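## Task

Cables F and H each pass through the conduit and carry a letter tag at one end only. Take the bare, tag-less end of each and seat it fully in the socket marked with that cable's letter on the junction box's side face. Any plug sitting in an incorrect socket offsets one correct insertion. A plug only counts if it stays seated without the robot holding it. At the end, open the grippers and pull the arms away.

## Robot and tools

Robot: two six-joint arms, left_arm (base near y = +0.294 m) and right_arm (base near y = -0.337 m), each ending in a two-finger parallel gripper. Both bases sit at z = 0.117 m and are slightly tilted. Any mounting plates and the metal frame behind the arms are fixed obstacles counted as part of the nearby arm for clearance warnings.

Scene frame: origin on the table top midway between the arms, +z up, +x out over the table, left_arm on the +y side. The arm names do not correspond to image left or right. Gripper fingers point along the hand's +z axis and close along its y axis. The reported hand point lies between the finger pads, roughly 1 cm behind the tips; at long reach the printed value can be somewhat wrong.

execute_actions takes "actions", a list holding at most one item, plus optional "pictures" (boolean). Three forms: an empty list just reports the state; {"rows": [...], "steps": n} moves; {"steps": n} without rows waits n control steps (up to 300). A control step is 1/30 s. A move has 1 to 15 rows and steps up to 15 (default 15); each row covers one step and the final row repeats to fill the remaining steps. A refused call does nothing.

Each row is a single flat list of 14 numbers, each in [-1, 1], always covering both arms: left_arm waist, shoulder, elbow, wrist pitch, wrist yaw, wrist roll, gripper opening; then the same seven for right_arm. The six joint entries are offsets, not targets: they are added to the joint angles shown in the most recent result that lists them (or, before any such result, and for second and later calls within one reply, to where the arm stands when the action begins). They are not relative to the preceding row. Scale: 1.0 equals 1.202 rad waist, 1.258 rad shoulder, 1.238 rad elbow, 2.073 rad wrist pitch, 2.022 rad wrist yaw and roll. Joint ranges (rad): waist -2.618 to 3.054, shoulder 0 to 3.142, elbow 0 to 3.142, wrist pitch -1.571 to 1.571, wrist yaw -1.571 to 1.571, wrist roll -2.094 to 2.094. Asking more than 0.036 rad beyond a range end gets the call refused; real ends can differ from these by up to 0.036 rad, and commands past them are clipped, sometimes reported as "joint sent to its limit". The opening entry is absolute, not an offset: +1 fully open (0.094 m pad gap), -1 closed.

Motion is rate-limited: each joint's target may lead its measured angle by at most 0.202 (waist), 0.258 (shoulder), 0.238 (elbow), 0.573 (wrist pitch), 0.522 (yaw, roll) rad per step, and targets that would move the hand over 70 mm from its measured spot are scaled back, so big moves take several actions. Between calls the arms keep heading for the last commanded target until they settle or a step is HELD. Sending all zeros is not idle: it pulls joints back to the reference angles, and arms may sag under zeros, so re-aim toward the wanted angles in the first call of a reply and use zeros afterward.

Result lines: a state line per arm, left_arm: … | right_arm: …, giving end_effector_position (m) and end_effector_quat_wxyz in the scene frame; grip_measured, the finger opening on the command scale; Joint positions and Joint velocities, one block per arm with six joints (rad, rad/s) then pad gap (m, m/s). "joint command not followed" means the clearance check altered or blocked joint targets; HELD marks steps where a row was not sent in whole or part. MOTOR HOT appears at 75 °C; OVER-TEMPERATURE FAULT lines report an arm stopped at 90 °C, or dropping entirely at 100 °C.

Gripping: to hold something, command an opening below grip_measured, about 0.03 lower for a firm grip, less for a gentler one. Each gripper's reading has a constant error of up to about 1 mm. Pad force tops out near 50 to 62 N, lower on very thin parts.

zoom_image: "camera" (cam_head_left, cam_head_right, cam_left_wrist, cam_right_wrist) and "region" [x0, y0, x1, y1] in that camera's pixels, top-left origin, no more than 504 by 504. Head cameras are 896x504 pinhole, wrist cameras 504x504 fisheye; calibration matrices map scene coordinates to camera coordinates and may be slightly off.

read_manual returns only licence text. finished_scene takes "scene" (1 or 2), grades and ends that scene irreversibly, then gives the next task.

Typical order: look, locate each cable's untagged end and the labelled sockets, grasp an end, carry it and push it home, release, repeat, then open and retreat before finishing. Avoid: knocking anything off the table, dropping or slipping plugs, slamming or pushing very hard, letting the arms collide or press on each other, and long heavy holds that overheat motors. Loose objects may occasionally get a small nudge.

Each tool is called after "Call:" as name([rows], argument=value, ...), one row to a line, values as JSON.

## Session

Call:
execute_actions(actions=[])

Scene clock: 0.00 s of 6600.00 s.
left_arm: end_effector_position=(-0.0001, +0.6298, +0.3567) grip_measured=+1.000 end_effector_quat_wxyz=(-0.279, +0.957, +0.081, +0.014) | right_arm: end_effector_position=(+0.2419, +0.0545, +0.3712) grip_measured=+1.000 end_effector_quat_wxyz=(+0.354, +0.049, +0.757, +0.546)
Joint positions: left_arm=[ 2.143  1.446  1.448 -1.142  0.536 -1.457  0.094] | right_arm=[1.779 1.454 0.745 0.647 0.678 0.758 0.094]
Joint velocities: left_arm=[-0.002  0.002 -0.022  0.007 -0.037  0.051  0.   ] | right_arm=[ 0.007  0.007 -0.012 -0.051 -0.125  0.022  0.   ]

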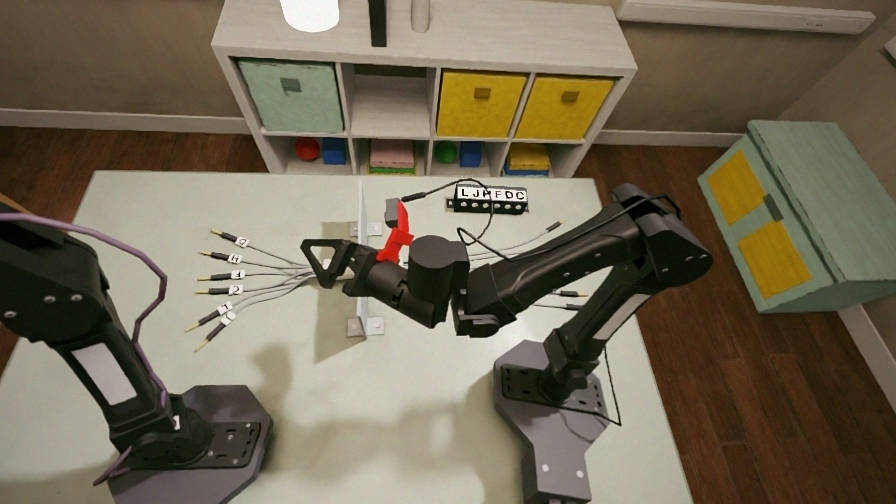

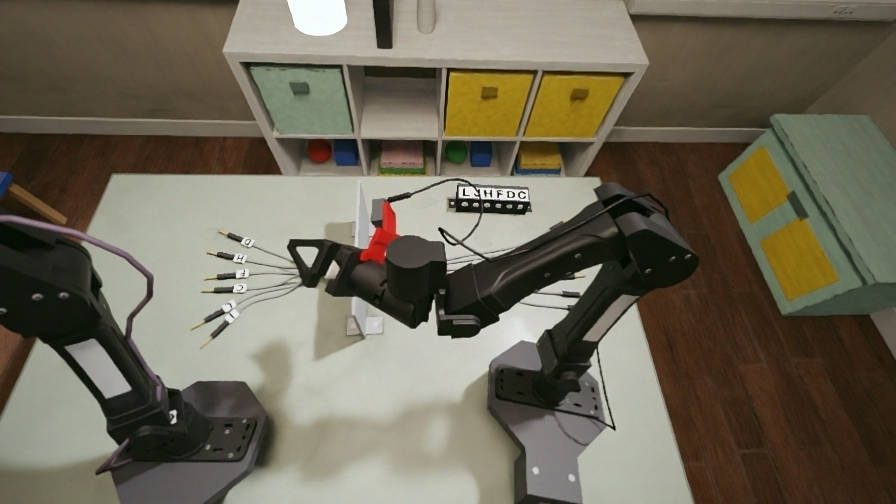

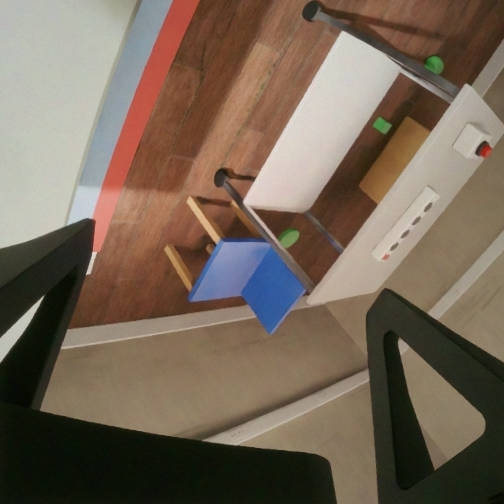

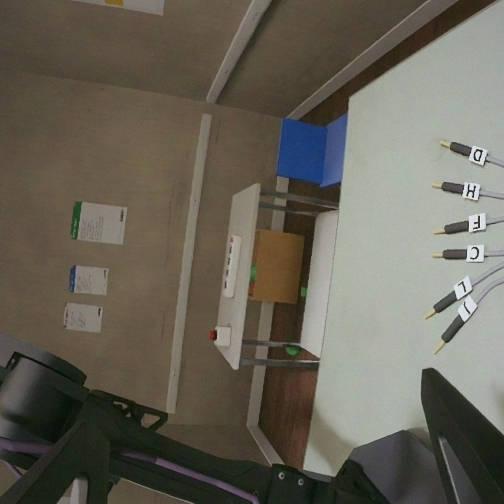

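Call:
zoom_image(camera="cam_head_left", region=[380, 160, 640, 330])

Call:
zoom_image(camera="cam_head_left", region=[170, 170, 430, 370])

Region (380, 160, 640, 330) of cam_head_left's 896x504 image, scaled by 1.938, with more detail than that image has; it fills the top 330 rows of this view, and the rest is white.

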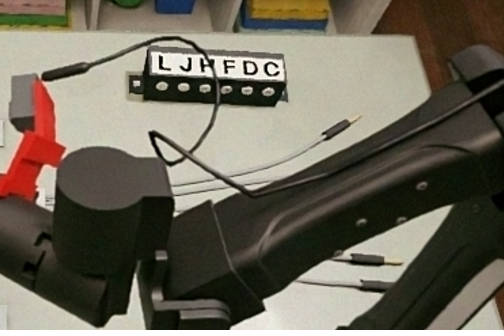

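Region (170, 170, 430, 370) of cam_head_left's 896x504 image, scaled by 1.938, with more detail than that image has; it fills the top 388 rows of this view, and the rest is white.

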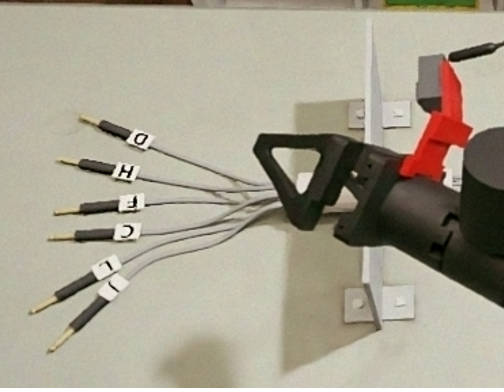

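Call:
execute_actions([
  {"rows":[[0,0,0,0,0,0,1,-1,-0.2,0.1,-0.3,-0.33,-0.37,1]],"steps":15},
], pictures=false)

Call:
execute_actions([
  {"steps":45},
], pictures=false)

Call:
execute_actions([
  {"rows":[[0,0,0,0,0,0,1,-0.9,-0.2,0,-0.2,0,0,1]],"steps":15},
], pictures=false)

Call:
execute_actions([
  {"steps":40},
])

Scene clock: 5.03 s of 6600.00 s.
left_arm: end_effector_position=(-0.0001, +0.6298, +0.3567) grip_measured=+1.000 end_effector_quat_wxyz=(-0.279, +0.957, +0.081, +0.014) | right_arm: end_effector_position=(+0.4754, -0.1490, +0.2802) grip_measured=+1.000 end_effector_quat_wxyz=(+0.452, -0.122, +0.850, +0.242)
Joint positions: left_arm=[ 2.143  1.446  1.448 -1.142  0.536 -1.457  0.094] | right_arm=[0.765 1.206 0.861 0.063 0.044 0.053 0.094]
Joint velocities: left_arm=[-0.012 -0.002  0.007 -0.037  0.051  0.022  0.   ] | right_arm=[-2.059 -0.002 -0.017 -0.256 -0.227 -0.242  0.   ]
Steps of this call (steps 1 to 90: nothing new was sent; then 1.53 s passed at rest; steps 91 to 105: all 15 steps of this action). Readings (joint positions):
91: left_arm=[2.143 1.446 1.448 -1.142 0.536 -1.457] | right_arm=[1.755 1.429 0.758 0.568 0.601 0.689]
92: left_arm=[2.143 1.446 1.448 -1.142 0.536 -1.457] | right_arm=[1.706 1.385 0.776 0.437 0.486 0.590]
94: left_arm=[2.143 1.446 1.448 -1.142 0.536 -1.457] | right_arm=[1.567 1.289 0.812 0.278 0.313 0.402]
98: left_arm=[2.143 1.446 1.448 -1.142 0.536 -1.457] | right_arm=[1.273 1.206 0.860 0.172 0.139 0.176]
105: the state above

Scene clock: 6.53 s of 6600.00 s.
left_arm: end_effector_position=(-0.0001, +0.6298, +0.3567) grip_measured=+1.000 end_effector_quat_wxyz=(-0.279, +0.957, +0.081, +0.014) | right_arm: end_effector_position=(+0.5028, -0.2199, +0.2541) grip_measured=+1.000 end_effector_quat_wxyz=(+0.447, -0.074, +0.874, +0.172)
Joint positions: left_arm=[ 2.143  1.446  1.448 -1.142  0.536 -1.457  0.094] | right_arm=[0.562 1.206 0.861 0.035 0.021 0.021 0.094]
Joint velocities: left_arm=[-0.002 -0.022  0.012 -0.022  0.022  0.022  0.   ] | right_arm=[ 0.002  0.002 -0.017  0.037 -0.081 -0.007  0.   ]
Steps of this call (steps 1 to 30: the robot went on to your last target; steps 31 to 45: nothing new was sent). Readings (joint positions):
1: left_arm=[2.143 1.446 1.448 -1.142 0.536 -1.457] | right_arm=[0.694 1.206 0.861 0.058 0.040 0.047]
2: left_arm=[2.143 1.446 1.448 -1.142 0.536 -1.457] | right_arm=[0.633 1.206 0.861 0.053 0.041 0.042]
4: left_arm=[2.143 1.446 1.448 -1.142 0.536 -1.457] | right_arm=[0.567 1.206 0.861 0.046 0.047 0.036]
8: left_arm=[2.143 1.446 1.448 -1.142 0.536 -1.457] | right_arm=[0.562 1.206 0.861 0.039 0.033 0.027]
45: the state above
All arms were judged still, so your last target was given up. Only a new action makes them travel on or press farther. Fingers that are still opening or closing keep moving.

Scene clock: 7.03 s of 6600.00 s.
left_arm: end_effector_position=(-0.0001, +0.6298, +0.3567) grip_measured=+1.000 end_effector_quat_wxyz=(-0.279, +0.957, +0.081, +0.014) | right_arm: end_effector_position=(+0.3946, -0.5552, +0.2432) grip_measured=+1.000 end_effector_quat_wxyz=(+0.347, +0.263, +0.888, -0.148)
Joint positions: left_arm=[ 2.143  1.446  1.448 -1.142  0.536 -1.457  0.094] | right_arm=[-0.392  0.964  0.855 -0.347  0.019  0.021  0.094]
Joint velocities: left_arm=[-0.007  0.002  0.012 -0.051 -0.007  0.051  0.   ] | right_arm=[-1.99   0.002  0.012 -0.081  0.007  0.022  0.   ]
Steps of this call (steps 1 to 15: all 15 steps of this action). Readings (joint positions):
1: left_arm=[2.143 1.446 1.448 -1.142 0.536 -1.457] | right_arm=[0.547 1.191 0.861 0.004 0.011 0.021]
2: left_arm=[2.143 1.446 1.448 -1.142 0.536 -1.457] | right_arm=[0.510 1.156 0.858 -0.063 0.003 0.021]
4: left_arm=[2.143 1.446 1.448 -1.142 0.536 -1.457] | right_arm=[0.393 1.070 0.855 -0.172 0.005 0.021]
8: left_arm=[2.143 1.446 1.448 -1.142 0.536 -1.457] | right_arm=[0.105 0.966 0.855 -0.271 0.015 0.021]
15: the state above

Scene clock: 8.37 s of 6600.00 s.
left_arm: end_effector_position=(-0.0001, +0.6298, +0.3567) grip_measured=+1.000 end_effector_quat_wxyz=(-0.279, +0.957, +0.081, +0.014) | right_arm: end_effector_position=(+0.3647, -0.5879, +0.2439) grip_measured=+1.000 end_effector_quat_wxyz=(+0.325, +0.310, +0.874, -0.187)
Joint positions: left_arm=[ 2.143  1.446  1.448 -1.142  0.536 -1.457  0.094] | right_arm=[-0.518  0.964  0.855 -0.37   0.024  0.021  0.094]
Joint velocities: left_arm=[-0.012 -0.007  0.007 -0.022  0.007  0.007  0.   ] | right_arm=[-0.012 -0.017  0.002  0.022 -0.051  0.007  0.   ]
Steps of this call (steps 1 to 30: the robot went on to your last target; steps 31 to 40: nothing new was sent). Readings (joint positions):
1: left_arm=[2.143 1.446 1.448 -1.142 0.536 -1.457] | right_arm=[-0.453 0.964 0.855 -0.351 0.023 0.021]
2: left_arm=[2.143 1.446 1.448 -1.142 0.536 -1.457] | right_arm=[-0.493 0.964 0.855 -0.354 0.030 0.021]
4: left_arm=[2.143 1.446 1.448 -1.142 0.536 -1.457] | right_arm=[-0.518 0.964 0.855 -0.361 0.034 0.021]
8: left_arm=[2.143 1.446 1.448 -1.142 0.536 -1.457] | right_arm=[-0.518 0.964 0.855 -0.367 0.028 0.021]
40: the state above
All arms were judged still, so your last target was given up. Only a new action makes them travel on or press farther. Fingers that are still opening or closing keep moving.
camera_calibration (this result's frames):
cam_right_wrist: T_world_to_cam=[[-0.786258, -0.613258, -0.0755861, -0.0522656], [-0.593455, 0.783549, -0.184018, 0.771472], [0.172076, -0.0998283, -0.980012, 0.214165], [0, 0, 0, 1]] pos_world=[0.379887, -0.615158, 0.347899]

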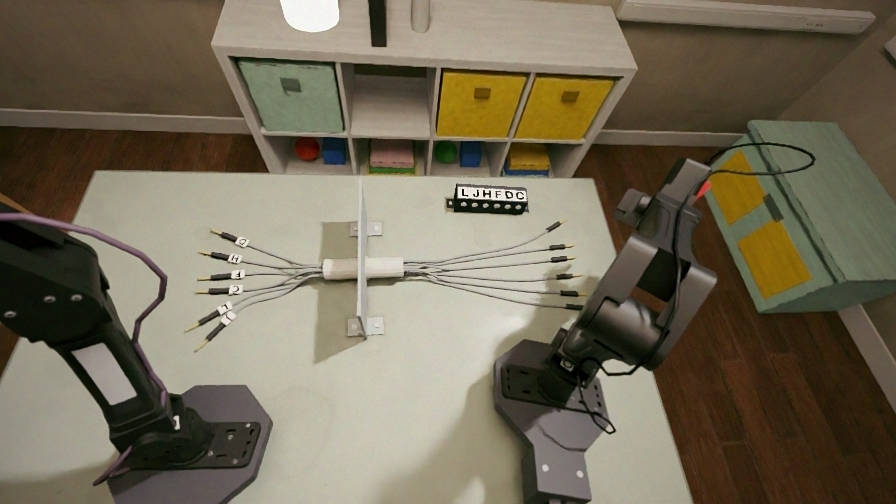

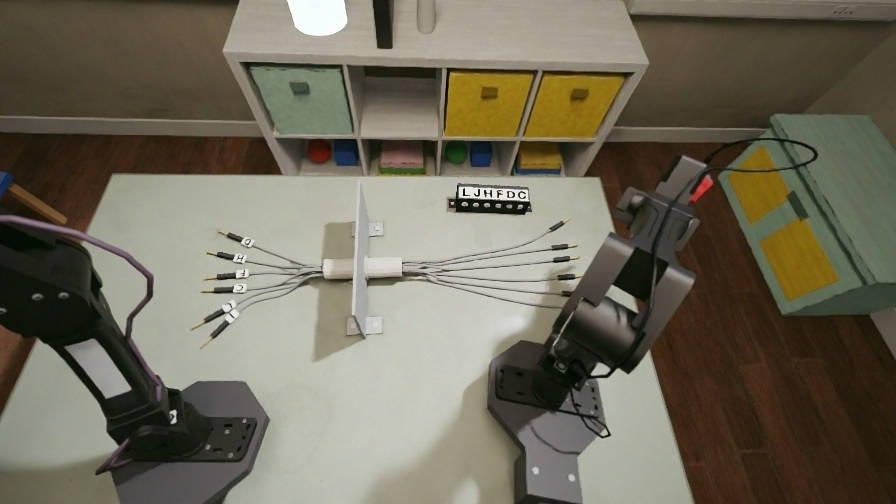

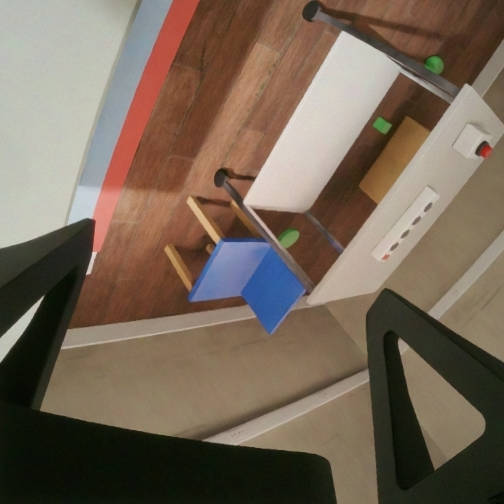

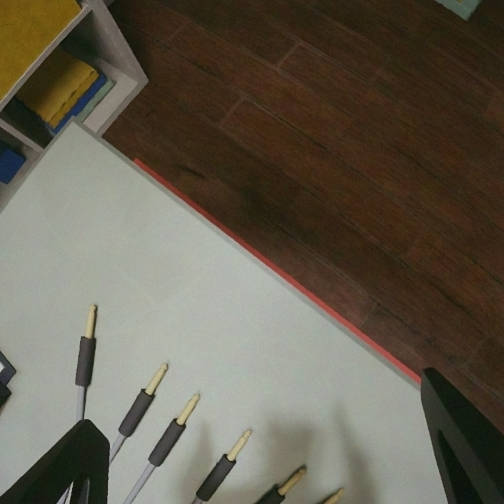

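Call:
execute_actions([
  {"rows":[[-1,0,0,0.132,-0.265,0.107,1,0,0,0,0,0,0,1]],"steps":15},
], pictures=false)

Call:
execute_actions([
  {"steps":15},
], pictures=false)

Scene clock: 13.43 s of 6600.00 s.
left_arm: end_effector_position=(+0.2589, +0.6430, +0.2723) grip_measured=+1.000 end_effector_quat_wxyz=(-0.253, +0.862, -0.428, -0.098) | right_arm: end_effector_position=(+0.3647, -0.5879, +0.2439) grip_measured=+1.000 end_effector_quat_wxyz=(+0.325, +0.310, +0.874, -0.187)
Joint positions: left_arm=[ 1.137  1.451  1.448 -0.871  0.035 -1.262  0.094] | right_arm=[-0.518  0.964  0.855 -0.37   0.024  0.021  0.094]
Joint velocities: left_arm=[-2.083 -0.007 -0.002 -0.007 -0.095  0.081  0.   ] | right_arm=[-0.002  0.022 -0.017 -0.037 -0.022 -0.007  0.   ]
Steps of this call (steps 1 to 90: nothing new was sent; then 1.57 s passed at rest; steps 91 to 105: all 15 steps of this action). Readings (joint positions):
91: left_arm=[2.119 1.446 1.448 -1.124 0.464 -1.432] | right_arm=[-0.518 0.964 0.855 -0.370 0.024 0.021]
92: left_arm=[2.069 1.446 1.448 -1.081 0.361 -1.397] | right_arm=[-0.518 0.964 0.855 -0.370 0.024 0.021]
94: left_arm=[1.936 1.451 1.448 -0.999 0.226 -1.345] | right_arm=[-0.518 0.964 0.855 -0.370 0.024 0.021]
98: left_arm=[1.649 1.451 1.448 -0.913 0.098 -1.291] | right_arm=[-0.518 0.964 0.855 -0.370 0.024 0.021]
105: the state above

Scene clock: 13.93 s of 6600.00 s.
left_arm: end_effector_position=(+0.3209, +0.5973, +0.2515) grip_measured=+1.000 end_effector_quat_wxyz=(-0.234, +0.823, -0.514, -0.061) | right_arm: end_effector_position=(+0.3647, -0.5879, +0.2439) grip_measured=+1.000 end_effector_quat_wxyz=(+0.325, +0.310, +0.874, -0.187)
Joint positions: left_arm=[ 0.928  1.451  1.448 -0.867  0.022 -1.255  0.094] | right_arm=[-0.518  0.964  0.855 -0.37   0.024  0.021  0.094]
Joint velocities: left_arm=[-0.007 -0.007 -0.002  0.022 -0.051 -0.051  0.   ] | right_arm=[-0.012  0.027 -0.012 -0.037 -0.051  0.007  0.   ]
Steps of this call (steps 1 to 15: the robot went on to your last target). Readings (joint positions):
1: left_arm=[1.064 1.451 1.448 -0.869 0.033 -1.260] | right_arm=[-0.518 0.964 0.855 -0.370 0.024 0.021]
2: left_arm=[0.999 1.451 1.448 -0.868 0.033 -1.259] | right_arm=[-0.518 0.964 0.855 -0.370 0.024 0.021]
4: left_arm=[0.922 1.451 1.448 -0.867 0.042 -1.256] | right_arm=[-0.518 0.964 0.855 -0.370 0.024 0.021]
8: left_arm=[0.921 1.451 1.448 -0.867 0.034 -1.255] | right_arm=[-0.518 0.964 0.855 -0.370 0.024 0.021]
15: the state above

q1: .928→.256 = -.559; q2: +.349/1.258=.277.

Call:
execute_actions([
  {"rows":[[-0.559,0.277,0.004,0,-0.01,0,1,0,0,0,0,0,0,1]],"steps":15},
], pictures=false)

Call:
execute_actions([
  {"steps":15},
])

Scene clock: 14.87 s of 6600.00 s.
left_arm: end_effector_position=(+0.4134, +0.3817, +0.0655) grip_measured=+1.000 end_effector_quat_wxyz=(+0.003, +0.667, -0.745, -0.018) | right_arm: end_effector_position=(+0.3647, -0.5879, +0.2439) grip_measured=+1.000 end_effector_quat_wxyz=(+0.325, +0.310, +0.874, -0.187)
Joint positions: left_arm=[ 0.278  1.839  1.45  -0.85   0.014 -1.255  0.094] | right_arm=[-0.518  0.964  0.855 -0.37   0.024  0.021  0.094]
Joint velocities: left_arm=[-1.331 -0.105  0.012  0.051  0.227  0.095  0.   ] | right_arm=[-0.007 -0.007  0.007 -0.037  0.022 -0.051  0.   ]
Steps of this call (steps 1 to 13: the robot went on to your last target; steps 14 to 28: all 15 steps of this action). Readings (joint positions):
14: left_arm=[0.917 1.463 1.449 -0.869 0.014 -1.255] | right_arm=[-0.518 0.964 0.855 -0.370 0.024 0.021]
15: left_arm=[0.893 1.484 1.455 -0.865 0.007 -1.255] | right_arm=[-0.518 0.964 0.855 -0.370 0.024 0.021]
17: left_arm=[0.823 1.554 1.457 -0.854 0.007 -1.255] | right_arm=[-0.518 0.964 0.855 -0.370 0.024 0.021]
21: left_arm=[0.662 1.733 1.457 -0.851 0.006 -1.255] | right_arm=[-0.518 0.964 0.855 -0.370 0.024 0.021]
28: the state above

Scene clock: 15.37 s of 6600.00 s.
left_arm: end_effector_position=(+0.4179, +0.3705, +0.0705) grip_measured=+1.000 end_effector_quat_wxyz=(-0.000, +0.657, -0.753, -0.009) | right_arm: end_effector_position=(+0.3647, -0.5879, +0.2439) grip_measured=+1.000 end_effector_quat_wxyz=(+0.325, +0.310, +0.874, -0.187)
Joint positions: left_arm=[ 0.251  1.825  1.45  -0.85   0.018 -1.255  0.094] | right_arm=[-0.518  0.964  0.855 -0.37   0.024  0.021  0.094]
Joint velocities: left_arm=[ 0.022  0.007  0.002 -0.051  0.037 -0.066  0.   ] | right_arm=[-0.002  0.002 -0.002 -0.022 -0.081  0.007  0.   ]
Steps of this call (steps 1 to 15: the robot went on to your last target). Readings (joint positions):
1: left_arm=[0.240 1.836 1.450 -0.850 0.021 -1.255] | right_arm=[-0.518 0.964 0.855 -0.370 0.024 0.021]
2: left_arm=[0.218 1.832 1.450 -0.850 0.027 -1.255] | right_arm=[-0.518 0.964 0.855 -0.370 0.024 0.021]
4: left_arm=[0.211 1.827 1.450 -0.850 0.031 -1.255] | right_arm=[-0.518 0.964 0.855 -0.370 0.024 0.021]
8: left_arm=[0.243 1.825 1.450 -0.850 0.023 -1.255] | right_arm=[-0.518 0.964 0.855 -0.370 0.024 0.021]
15: the state above
camera_calibration (this result's frames):
cam_left_wrist: T_world_to_cam=[[0.98313, 0.182232, 0.0157386, -0.482925], [0.138317, -0.796989, 0.587942, 0.205758], [0.119685, -0.575847, -0.80875, 0.334612], [0, 0, 0, 1]] pos_world=[0.40627, 0.444676, 0.157244]
cam_right_wrist: T_world_to_cam=[[-0.786258, -0.613258, -0.0755861, -0.0522656], [-0.593455, 0.783549, -0.184018, 0.771472], [0.172076, -0.0998283, -0.980012, 0.214165], [0, 0, 0, 1]] pos_world=[0.379887, -0.615158, 0.347899]

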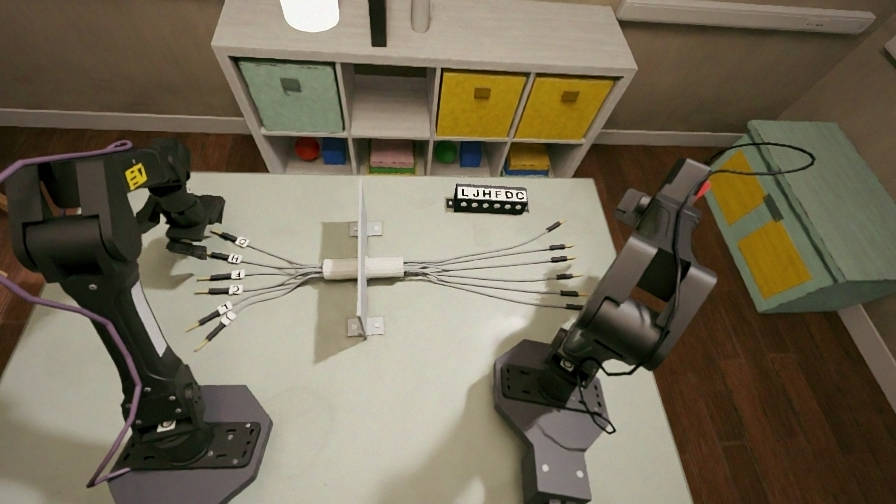

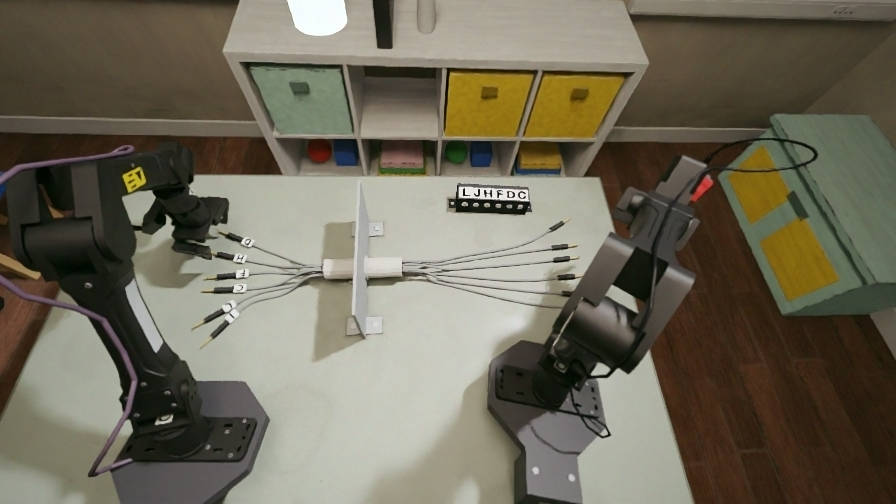

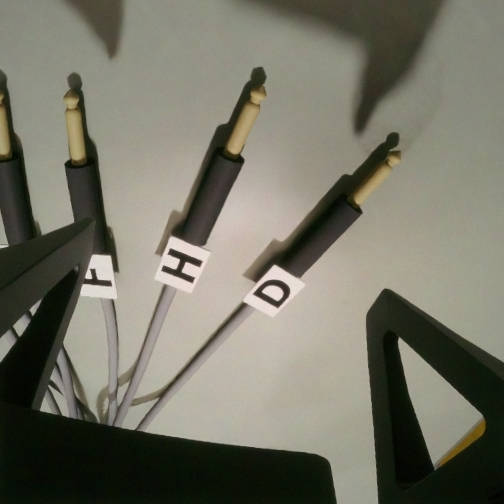

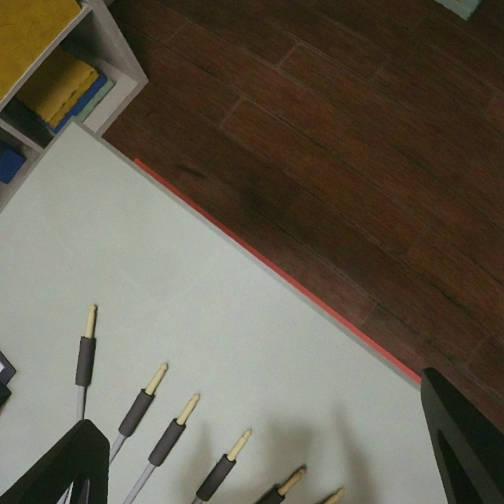

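Call:
execute_actions([
  {"rows":[[-0.008,0.032,-0.092,0.074,0,0,0.1,0,0,0,0,0,0,1]],"steps":15},
], pictures=false)

Call:
execute_actions([
  {"steps":10},
])

Scene clock: 17.50 s of 6600.00 s.
left_arm: end_effector_position=(+0.3985, +0.3679, +0.0273) grip_measured=+0.102 end_effector_quat_wxyz=(+0.015, +0.658, -0.753, -0.016) | right_arm: end_effector_position=(+0.3647, -0.5879, +0.2439) grip_measured=+1.000 end_effector_quat_wxyz=(+0.325, +0.310, +0.874, -0.187)
Joint positions: left_arm=[ 0.251  1.878  1.338 -0.718  0.02  -1.255  0.052] | right_arm=[-0.518  0.964  0.855 -0.37   0.024  0.021  0.094]
Joint velocities: left_arm=[ 0.007 -0.012 -0.007  0.095 -0.022  0.022 -0.001] | right_arm=[-0.002  0.012  0.002 -0.037  0.081  0.007  0.   ]
Steps of this call (steps 1 to 15: the robot went on to your last target; steps 16 to 49: nothing new was sent; steps 50 to 64: all 15 steps of this action). Readings (joint positions):
50: left_arm=[0.251 1.825 1.435 -0.827 0.018 -1.255] | right_arm=[-0.518 0.964 0.855 -0.370 0.024 0.021]
51: left_arm=[0.251 1.824 1.412 -0.792 0.018 -1.255] | right_arm=[-0.518 0.964 0.855 -0.370 0.024 0.021]
53: left_arm=[0.251 1.840 1.370 -0.758 0.018 -1.255] | right_arm=[-0.518 0.964 0.855 -0.370 0.024 0.021]
57: left_arm=[0.251 1.876 1.339 -0.742 0.020 -1.255] | right_arm=[-0.518 0.964 0.855 -0.370 0.024 0.021]
64: the state above

Scene clock: 17.83 s of 6600.00 s.
left_arm: end_effector_position=(+0.4001, +0.3682, +0.0273) grip_measured=+0.102 end_effector_quat_wxyz=(+0.012, +0.658, -0.753, -0.014) | right_arm: end_effector_position=(+0.3647, -0.5879, +0.2439) grip_measured=+1.000 end_effector_quat_wxyz=(+0.325, +0.310, +0.874, -0.187)
Joint positions: left_arm=[ 0.251  1.878  1.338 -0.711  0.02  -1.255  0.052] | right_arm=[-0.518  0.964  0.855 -0.37   0.024  0.021  0.094]
Joint velocities: left_arm=[-0.002 -0.012 -0.012  0.007 -0.051  0.051  0.001] | right_arm=[-0.007 -0.002 -0.002 -0.007  0.007  0.022  0.   ]
Steps of this call (steps 1 to 10: the robot went on to your last target). Readings (joint positions):
1: left_arm=[0.251 1.878 1.338 -0.715 0.020 -1.255] | right_arm=[-0.518 0.964 0.855 -0.370 0.024 0.021]
2: left_arm=[0.251 1.878 1.338 -0.715 0.020 -1.255] | right_arm=[-0.518 0.964 0.855 -0.370 0.024 0.021]
4: left_arm=[0.251 1.878 1.338 -0.713 0.020 -1.255] | right_arm=[-0.518 0.964 0.855 -0.370 0.024 0.021]
8: left_arm=[0.251 1.878 1.338 -0.711 0.020 -1.255] | right_arm=[-0.518 0.964 0.855 -0.370 0.024 0.021]
10: the state above
camera_calibration (this result's frames):
cam_left_wrist: T_world_to_cam=[[0.98302, 0.183169, -0.0109575, -0.463878], [0.154244, -0.792492, 0.590056, 0.223723], [0.0993959, -0.581727, -0.807288, 0.310725], [0, 0, 0, 1]] pos_world=[0.390609, 0.443024, 0.113753]
cam_right_wrist: T_world_to_cam=[[-0.786258, -0.613258, -0.0755861, -0.0522656], [-0.593455, 0.783549, -0.184018, 0.771472], [0.172076, -0.0998283, -0.980012, 0.214165], [0, 0, 0, 1]] pos_world=[0.379887, -0.615158, 0.347899]

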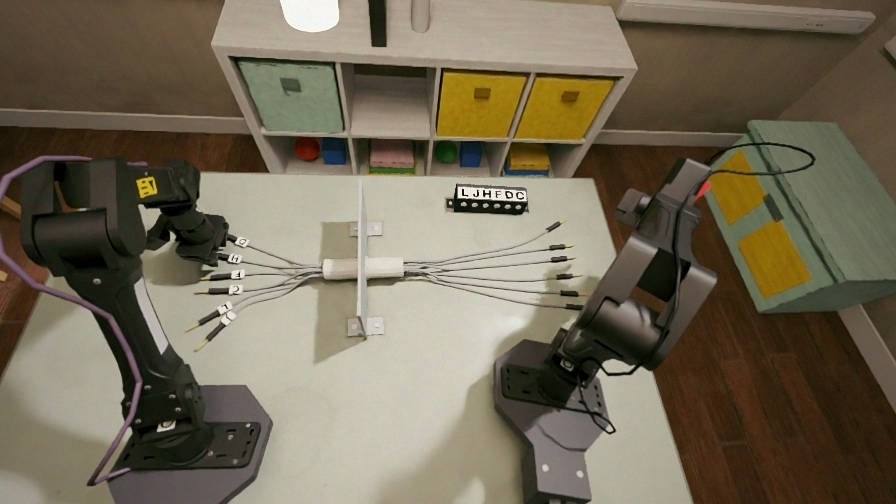

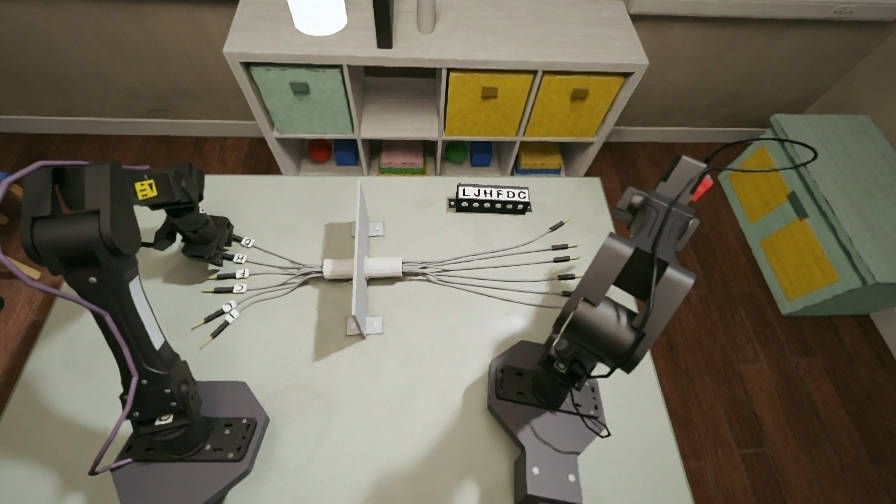

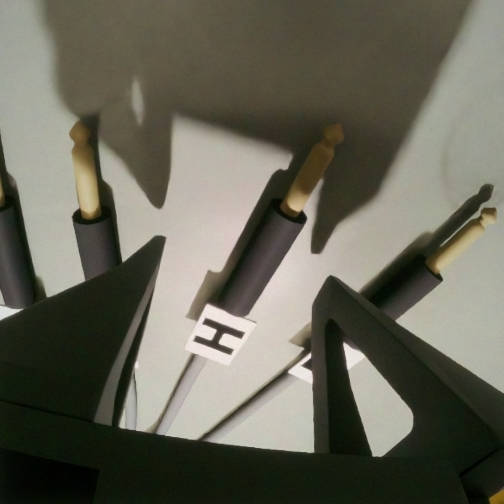

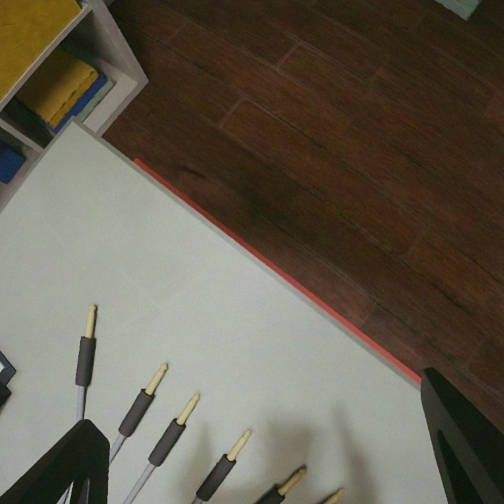

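Call:
execute_actions([
  {"rows":[[0,0.018,-0.022,0.05,0,0,0.1,0,0,0,0,0,0,1]],"steps":15},
])

Scene clock: 19.30 s of 6600.00 s.
left_arm: end_effector_position=(+0.4116, +0.3702, +0.0177) grip_measured=+0.102 end_effector_quat_wxyz=(-0.010, +0.657, -0.754, +0.000) | right_arm: end_effector_position=(+0.3647, -0.5879, +0.2439) grip_measured=+1.000 end_effector_quat_wxyz=(+0.325, +0.310, +0.874, -0.187)
Joint positions: left_arm=[ 0.251  1.895  1.322 -0.625  0.023 -1.255  0.052] | right_arm=[-0.518  0.964  0.855 -0.37   0.024  0.021  0.094]
Joint velocities: left_arm=[-0.002  0.017 -0.002  0.066 -0.051 -0.037 -0.001] | right_arm=[-0.012  0.002  0.022 -0.066 -0.095 -0.022  0.   ]
Steps of this call (steps 1 to 15: the robot went on to your last target; steps 16 to 29: nothing new was sent; steps 30 to 44: all 15 steps of this action). Readings (joint positions):
30: left_arm=[0.251 1.878 1.335 -0.702 0.020 -1.255] | right_arm=[-0.518 0.964 0.855 -0.370 0.024 0.021]
31: left_arm=[0.251 1.879 1.331 -0.685 0.021 -1.255] | right_arm=[-0.518 0.964 0.855 -0.370 0.024 0.021]
33: left_arm=[0.251 1.886 1.327 -0.660 0.021 -1.255] | right_arm=[-0.518 0.964 0.855 -0.370 0.024 0.021]
37: left_arm=[0.251 1.895 1.323 -0.637 0.022 -1.255] | right_arm=[-0.518 0.964 0.855 -0.370 0.024 0.021]
44: the state above
camera_calibration (this result's frames):
cam_left_wrist: T_world_to_cam=[[0.982504, 0.181349, 0.0423999, -0.475737], [0.121589, -0.797046, 0.591552, 0.244271], [0.141072, -0.576047, -0.805151, 0.283734], [0, 0, 0, 1]] pos_world=[0.397686, 0.444414, 0.104121]
cam_right_wrist: T_world_to_cam=[[-0.786258, -0.613258, -0.0755861, -0.0522656], [-0.593455, 0.783549, -0.184018, 0.771472], [0.172076, -0.0998283, -0.980012, 0.214165], [0, 0, 0, 1]] pos_world=[0.379887, -0.615158, 0.347899]

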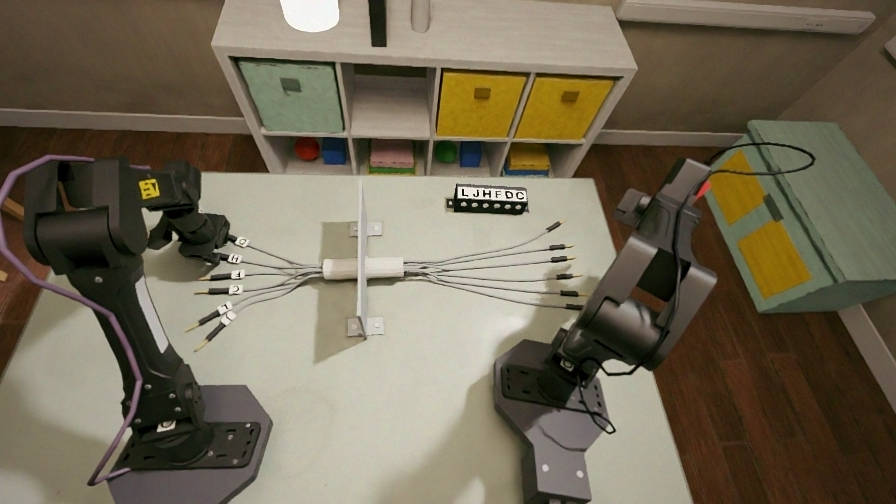

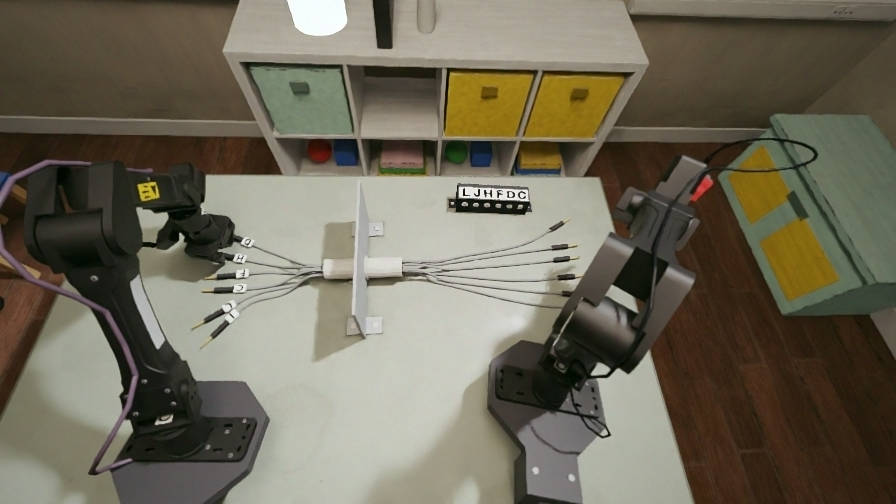

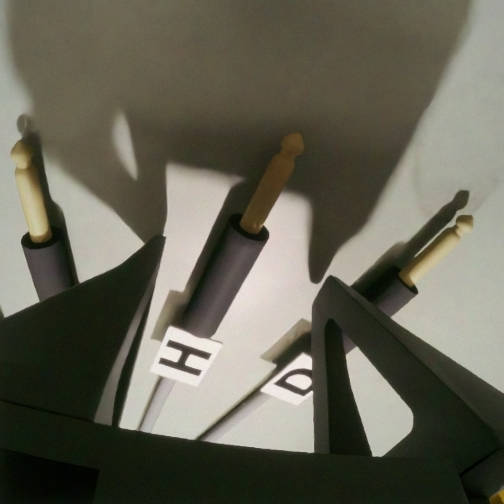

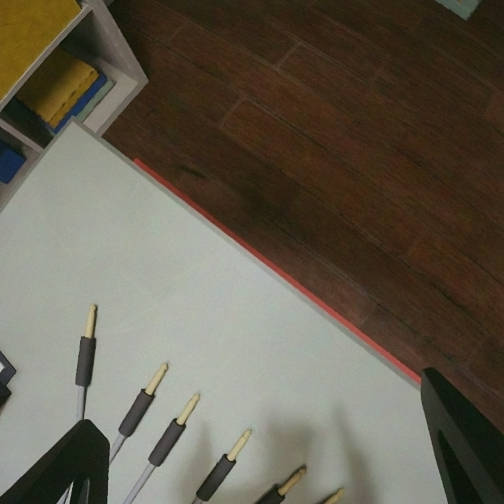

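Call:
execute_actions([
  {"rows":[[0,0.004,0,-0.014,0,0,0.1,0,0,0,0,0,0,1],[0,0.004,0,-0.014,0,0,0.1,0,0,0,0,0,0,1],[0,0.004,0,-0.014,0,0,0.1,0,0,0,0,0,0,1],[0,0.004,0,-0.014,0,0,-0.2,0,0,0,0,0,0,1],[0,0.004,0,-0.014,0,0,-0.5,0,0,0,0,0,0,1],[0,0.004,0,-0.014,0,0,-0.5,0,0,0,0,0,0,1],[0,0.004,0,-0.014,0,0,-0.82,0,0,0,0,0,0,1]],"steps":15},
])

Scene clock: 21.03 s of 6600.00 s.
left_arm: end_effector_position=(+0.4104, +0.3697, +0.0177) grip_measured=-0.775 end_effector_quat_wxyz=(-0.008, +0.657, -0.754, -0.000) | right_arm: end_effector_position=(+0.3647, -0.5879, +0.2439) grip_measured=+1.000 end_effector_quat_wxyz=(+0.325, +0.310, +0.874, -0.187)
Joint positions: left_arm=[ 0.251  1.895  1.322 -0.63   0.024 -1.255  0.011] | right_arm=[-0.518  0.964  0.855 -0.37   0.024  0.021  0.094]
Joint velocities: left_arm=[ 0.002 -0.017  0.007 -0.007  0.022 -0.022  0.   ] | right_arm=[-0.002 -0.002  0.002 -0.022 -0.037  0.022  0.   ]
Steps of this call (steps 1 to 15: the robot went on to your last target; steps 16 to 37: nothing new was sent; steps 38 to 52: all 15 steps of this action). Readings (joint positions):
38: left_arm=[0.251 1.895 1.322 -0.622 0.023 -1.255] | right_arm=[-0.518 0.964 0.855 -0.370 0.024 0.021]
39: left_arm=[0.251 1.895 1.322 -0.623 0.023 -1.255] | right_arm=[-0.518 0.964 0.855 -0.370 0.024 0.021]
41: left_arm=[0.251 1.895 1.322 -0.626 0.024 -1.255] | right_arm=[-0.518 0.964 0.855 -0.370 0.024 0.021]
45: left_arm=[0.251 1.895 1.322 -0.629 0.024 -1.255] | right_arm=[-0.518 0.964 0.855 -0.370 0.024 0.021]
52: the state above
camera_calibration (this result's frames):
cam_left_wrist: T_world_to_cam=[[0.982675, 0.181596, 0.0370615, -0.474476], [0.124659, -0.795573, 0.592895, 0.242206], [0.137152, -0.578003, -0.804427, 0.285922], [0, 0, 0, 1]] pos_world=[0.396847, 0.444119, 0.103985]
cam_right_wrist: T_world_to_cam=[[-0.786258, -0.613258, -0.0755861, -0.0522656], [-0.593455, 0.783549, -0.184018, 0.771472], [0.172076, -0.0998283, -0.980012, 0.214165], [0, 0, 0, 1]] pos_world=[0.379887, -0.615158, 0.347899]

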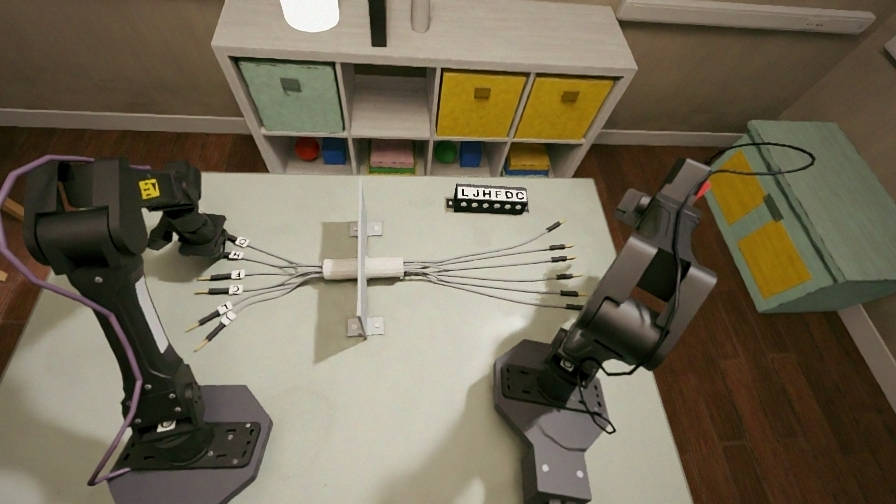

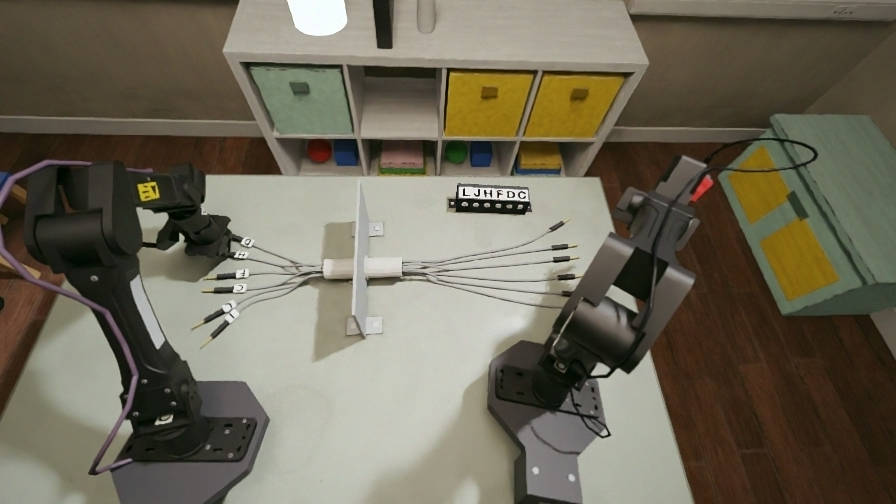

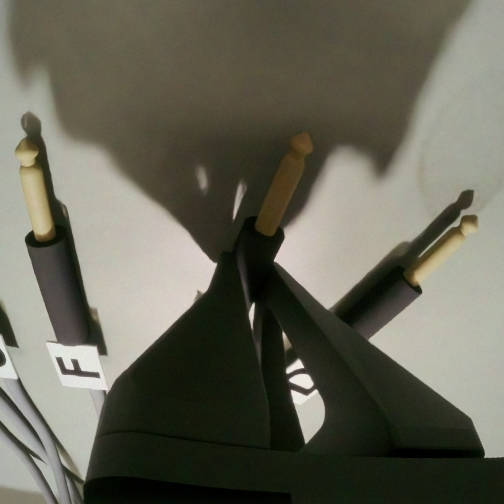

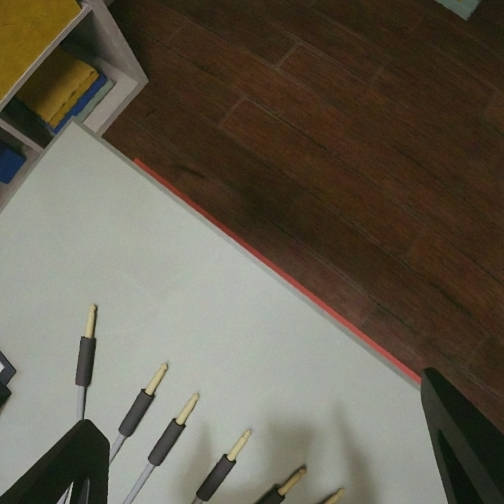

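Call:
execute_actions([
  {"rows":[[0.03,-0.02,0,0,0,0,-0.82,0,0,0,0,0,0,1],[0.05,-0.02,0,0,0,0,-0.82,0,0,0,0,0,0,1],[0.07,-0.02,0,0,0,0,-0.82,0,0,0,0,0,0,1],[0.09,-0.02,0,0,0,0,-0.82,0,0,0,0,0,0,1],[0.11,-0.02,0,0,0,0,-0.82,0,0,0,0,0,0,1],[0.13,-0.02,0,0,0,0,-0.82,0,0,0,0,0,0,1]],"steps":15},
])

Scene clock: 22.57 s of 6600.00 s.
left_arm: end_effector_position=(+0.3936, +0.4360, +0.0217) grip_measured=-0.775 end_effector_quat_wxyz=(-0.022, +0.713, -0.701, -0.019) | right_arm: end_effector_position=(+0.3647, -0.5879, +0.2439) grip_measured=+1.000 end_effector_quat_wxyz=(+0.325, +0.310, +0.874, -0.187)
Joint positions: left_arm=[ 0.415  1.895  1.322 -0.63   0.035 -1.255  0.011] | right_arm=[-0.518  0.964  0.855 -0.37   0.024  0.021  0.094]
Joint velocities: left_arm=[-0.017 -0.012  0.012  0.007 -0.022 -0.037 -0.001] | right_arm=[-0.012  0.012 -0.002 -0.007  0.007 -0.037  0.   ]
Steps of this call (steps 1 to 15: the robot went on to your last target; steps 16 to 31: nothing new was sent; steps 32 to 46: all 15 steps of this action). Readings (joint positions):
32: left_arm=[0.253 1.895 1.322 -0.630 0.026 -1.255] | right_arm=[-0.518 0.964 0.855 -0.370 0.024 0.021]
33: left_arm=[0.259 1.895 1.322 -0.630 0.029 -1.255] | right_arm=[-0.518 0.964 0.855 -0.370 0.024 0.021]
35: left_arm=[0.285 1.895 1.322 -0.630 0.037 -1.255] | right_arm=[-0.518 0.964 0.855 -0.370 0.024 0.021]
39: left_arm=[0.380 1.895 1.322 -0.630 0.042 -1.255] | right_arm=[-0.518 0.964 0.855 -0.370 0.024 0.021]
46: the state above
camera_calibration (this result's frames):
cam_left_wrist: T_world_to_cam=[[0.943808, 0.327212, 0.0464619, -0.518616], [0.247823, -0.793701, 0.555537, 0.246188], [0.218655, -0.512806, -0.830192, 0.269811], [0, 0, 0, 1]] pos_world=[0.369467, 0.503458, 0.111324]
cam_right_wrist: T_world_to_cam=[[-0.786258, -0.613258, -0.0755861, -0.0522656], [-0.593455, 0.783549, -0.184018, 0.771472], [0.172076, -0.0998283, -0.980012, 0.214165], [0, 0, 0, 1]] pos_world=[0.379887, -0.615158, 0.347899]

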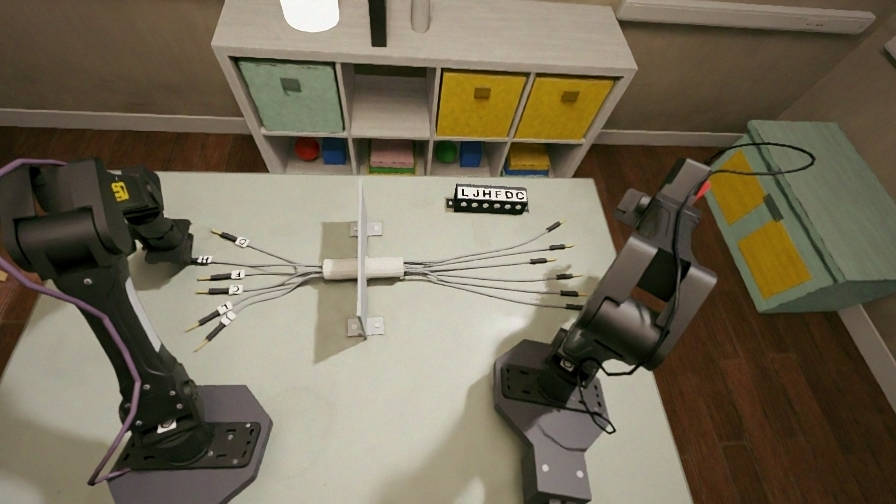

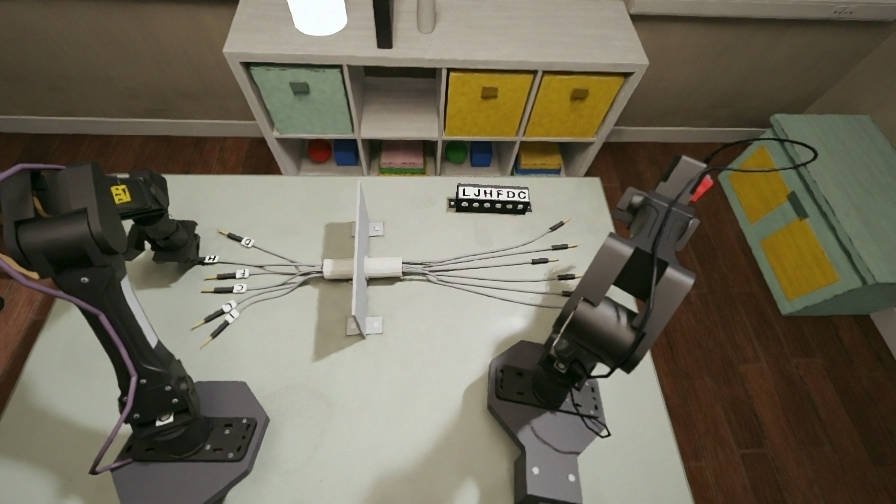

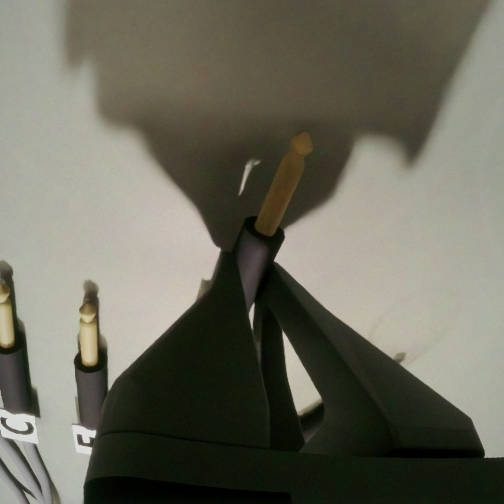

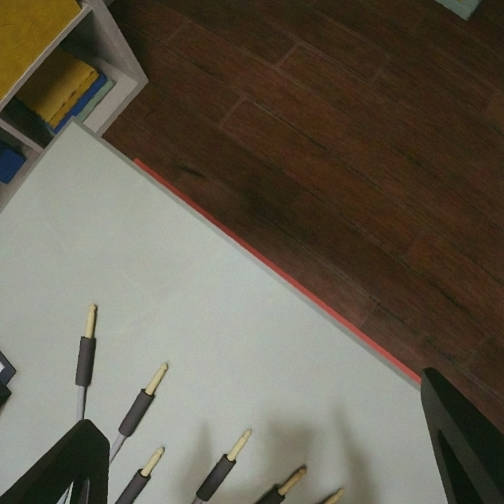

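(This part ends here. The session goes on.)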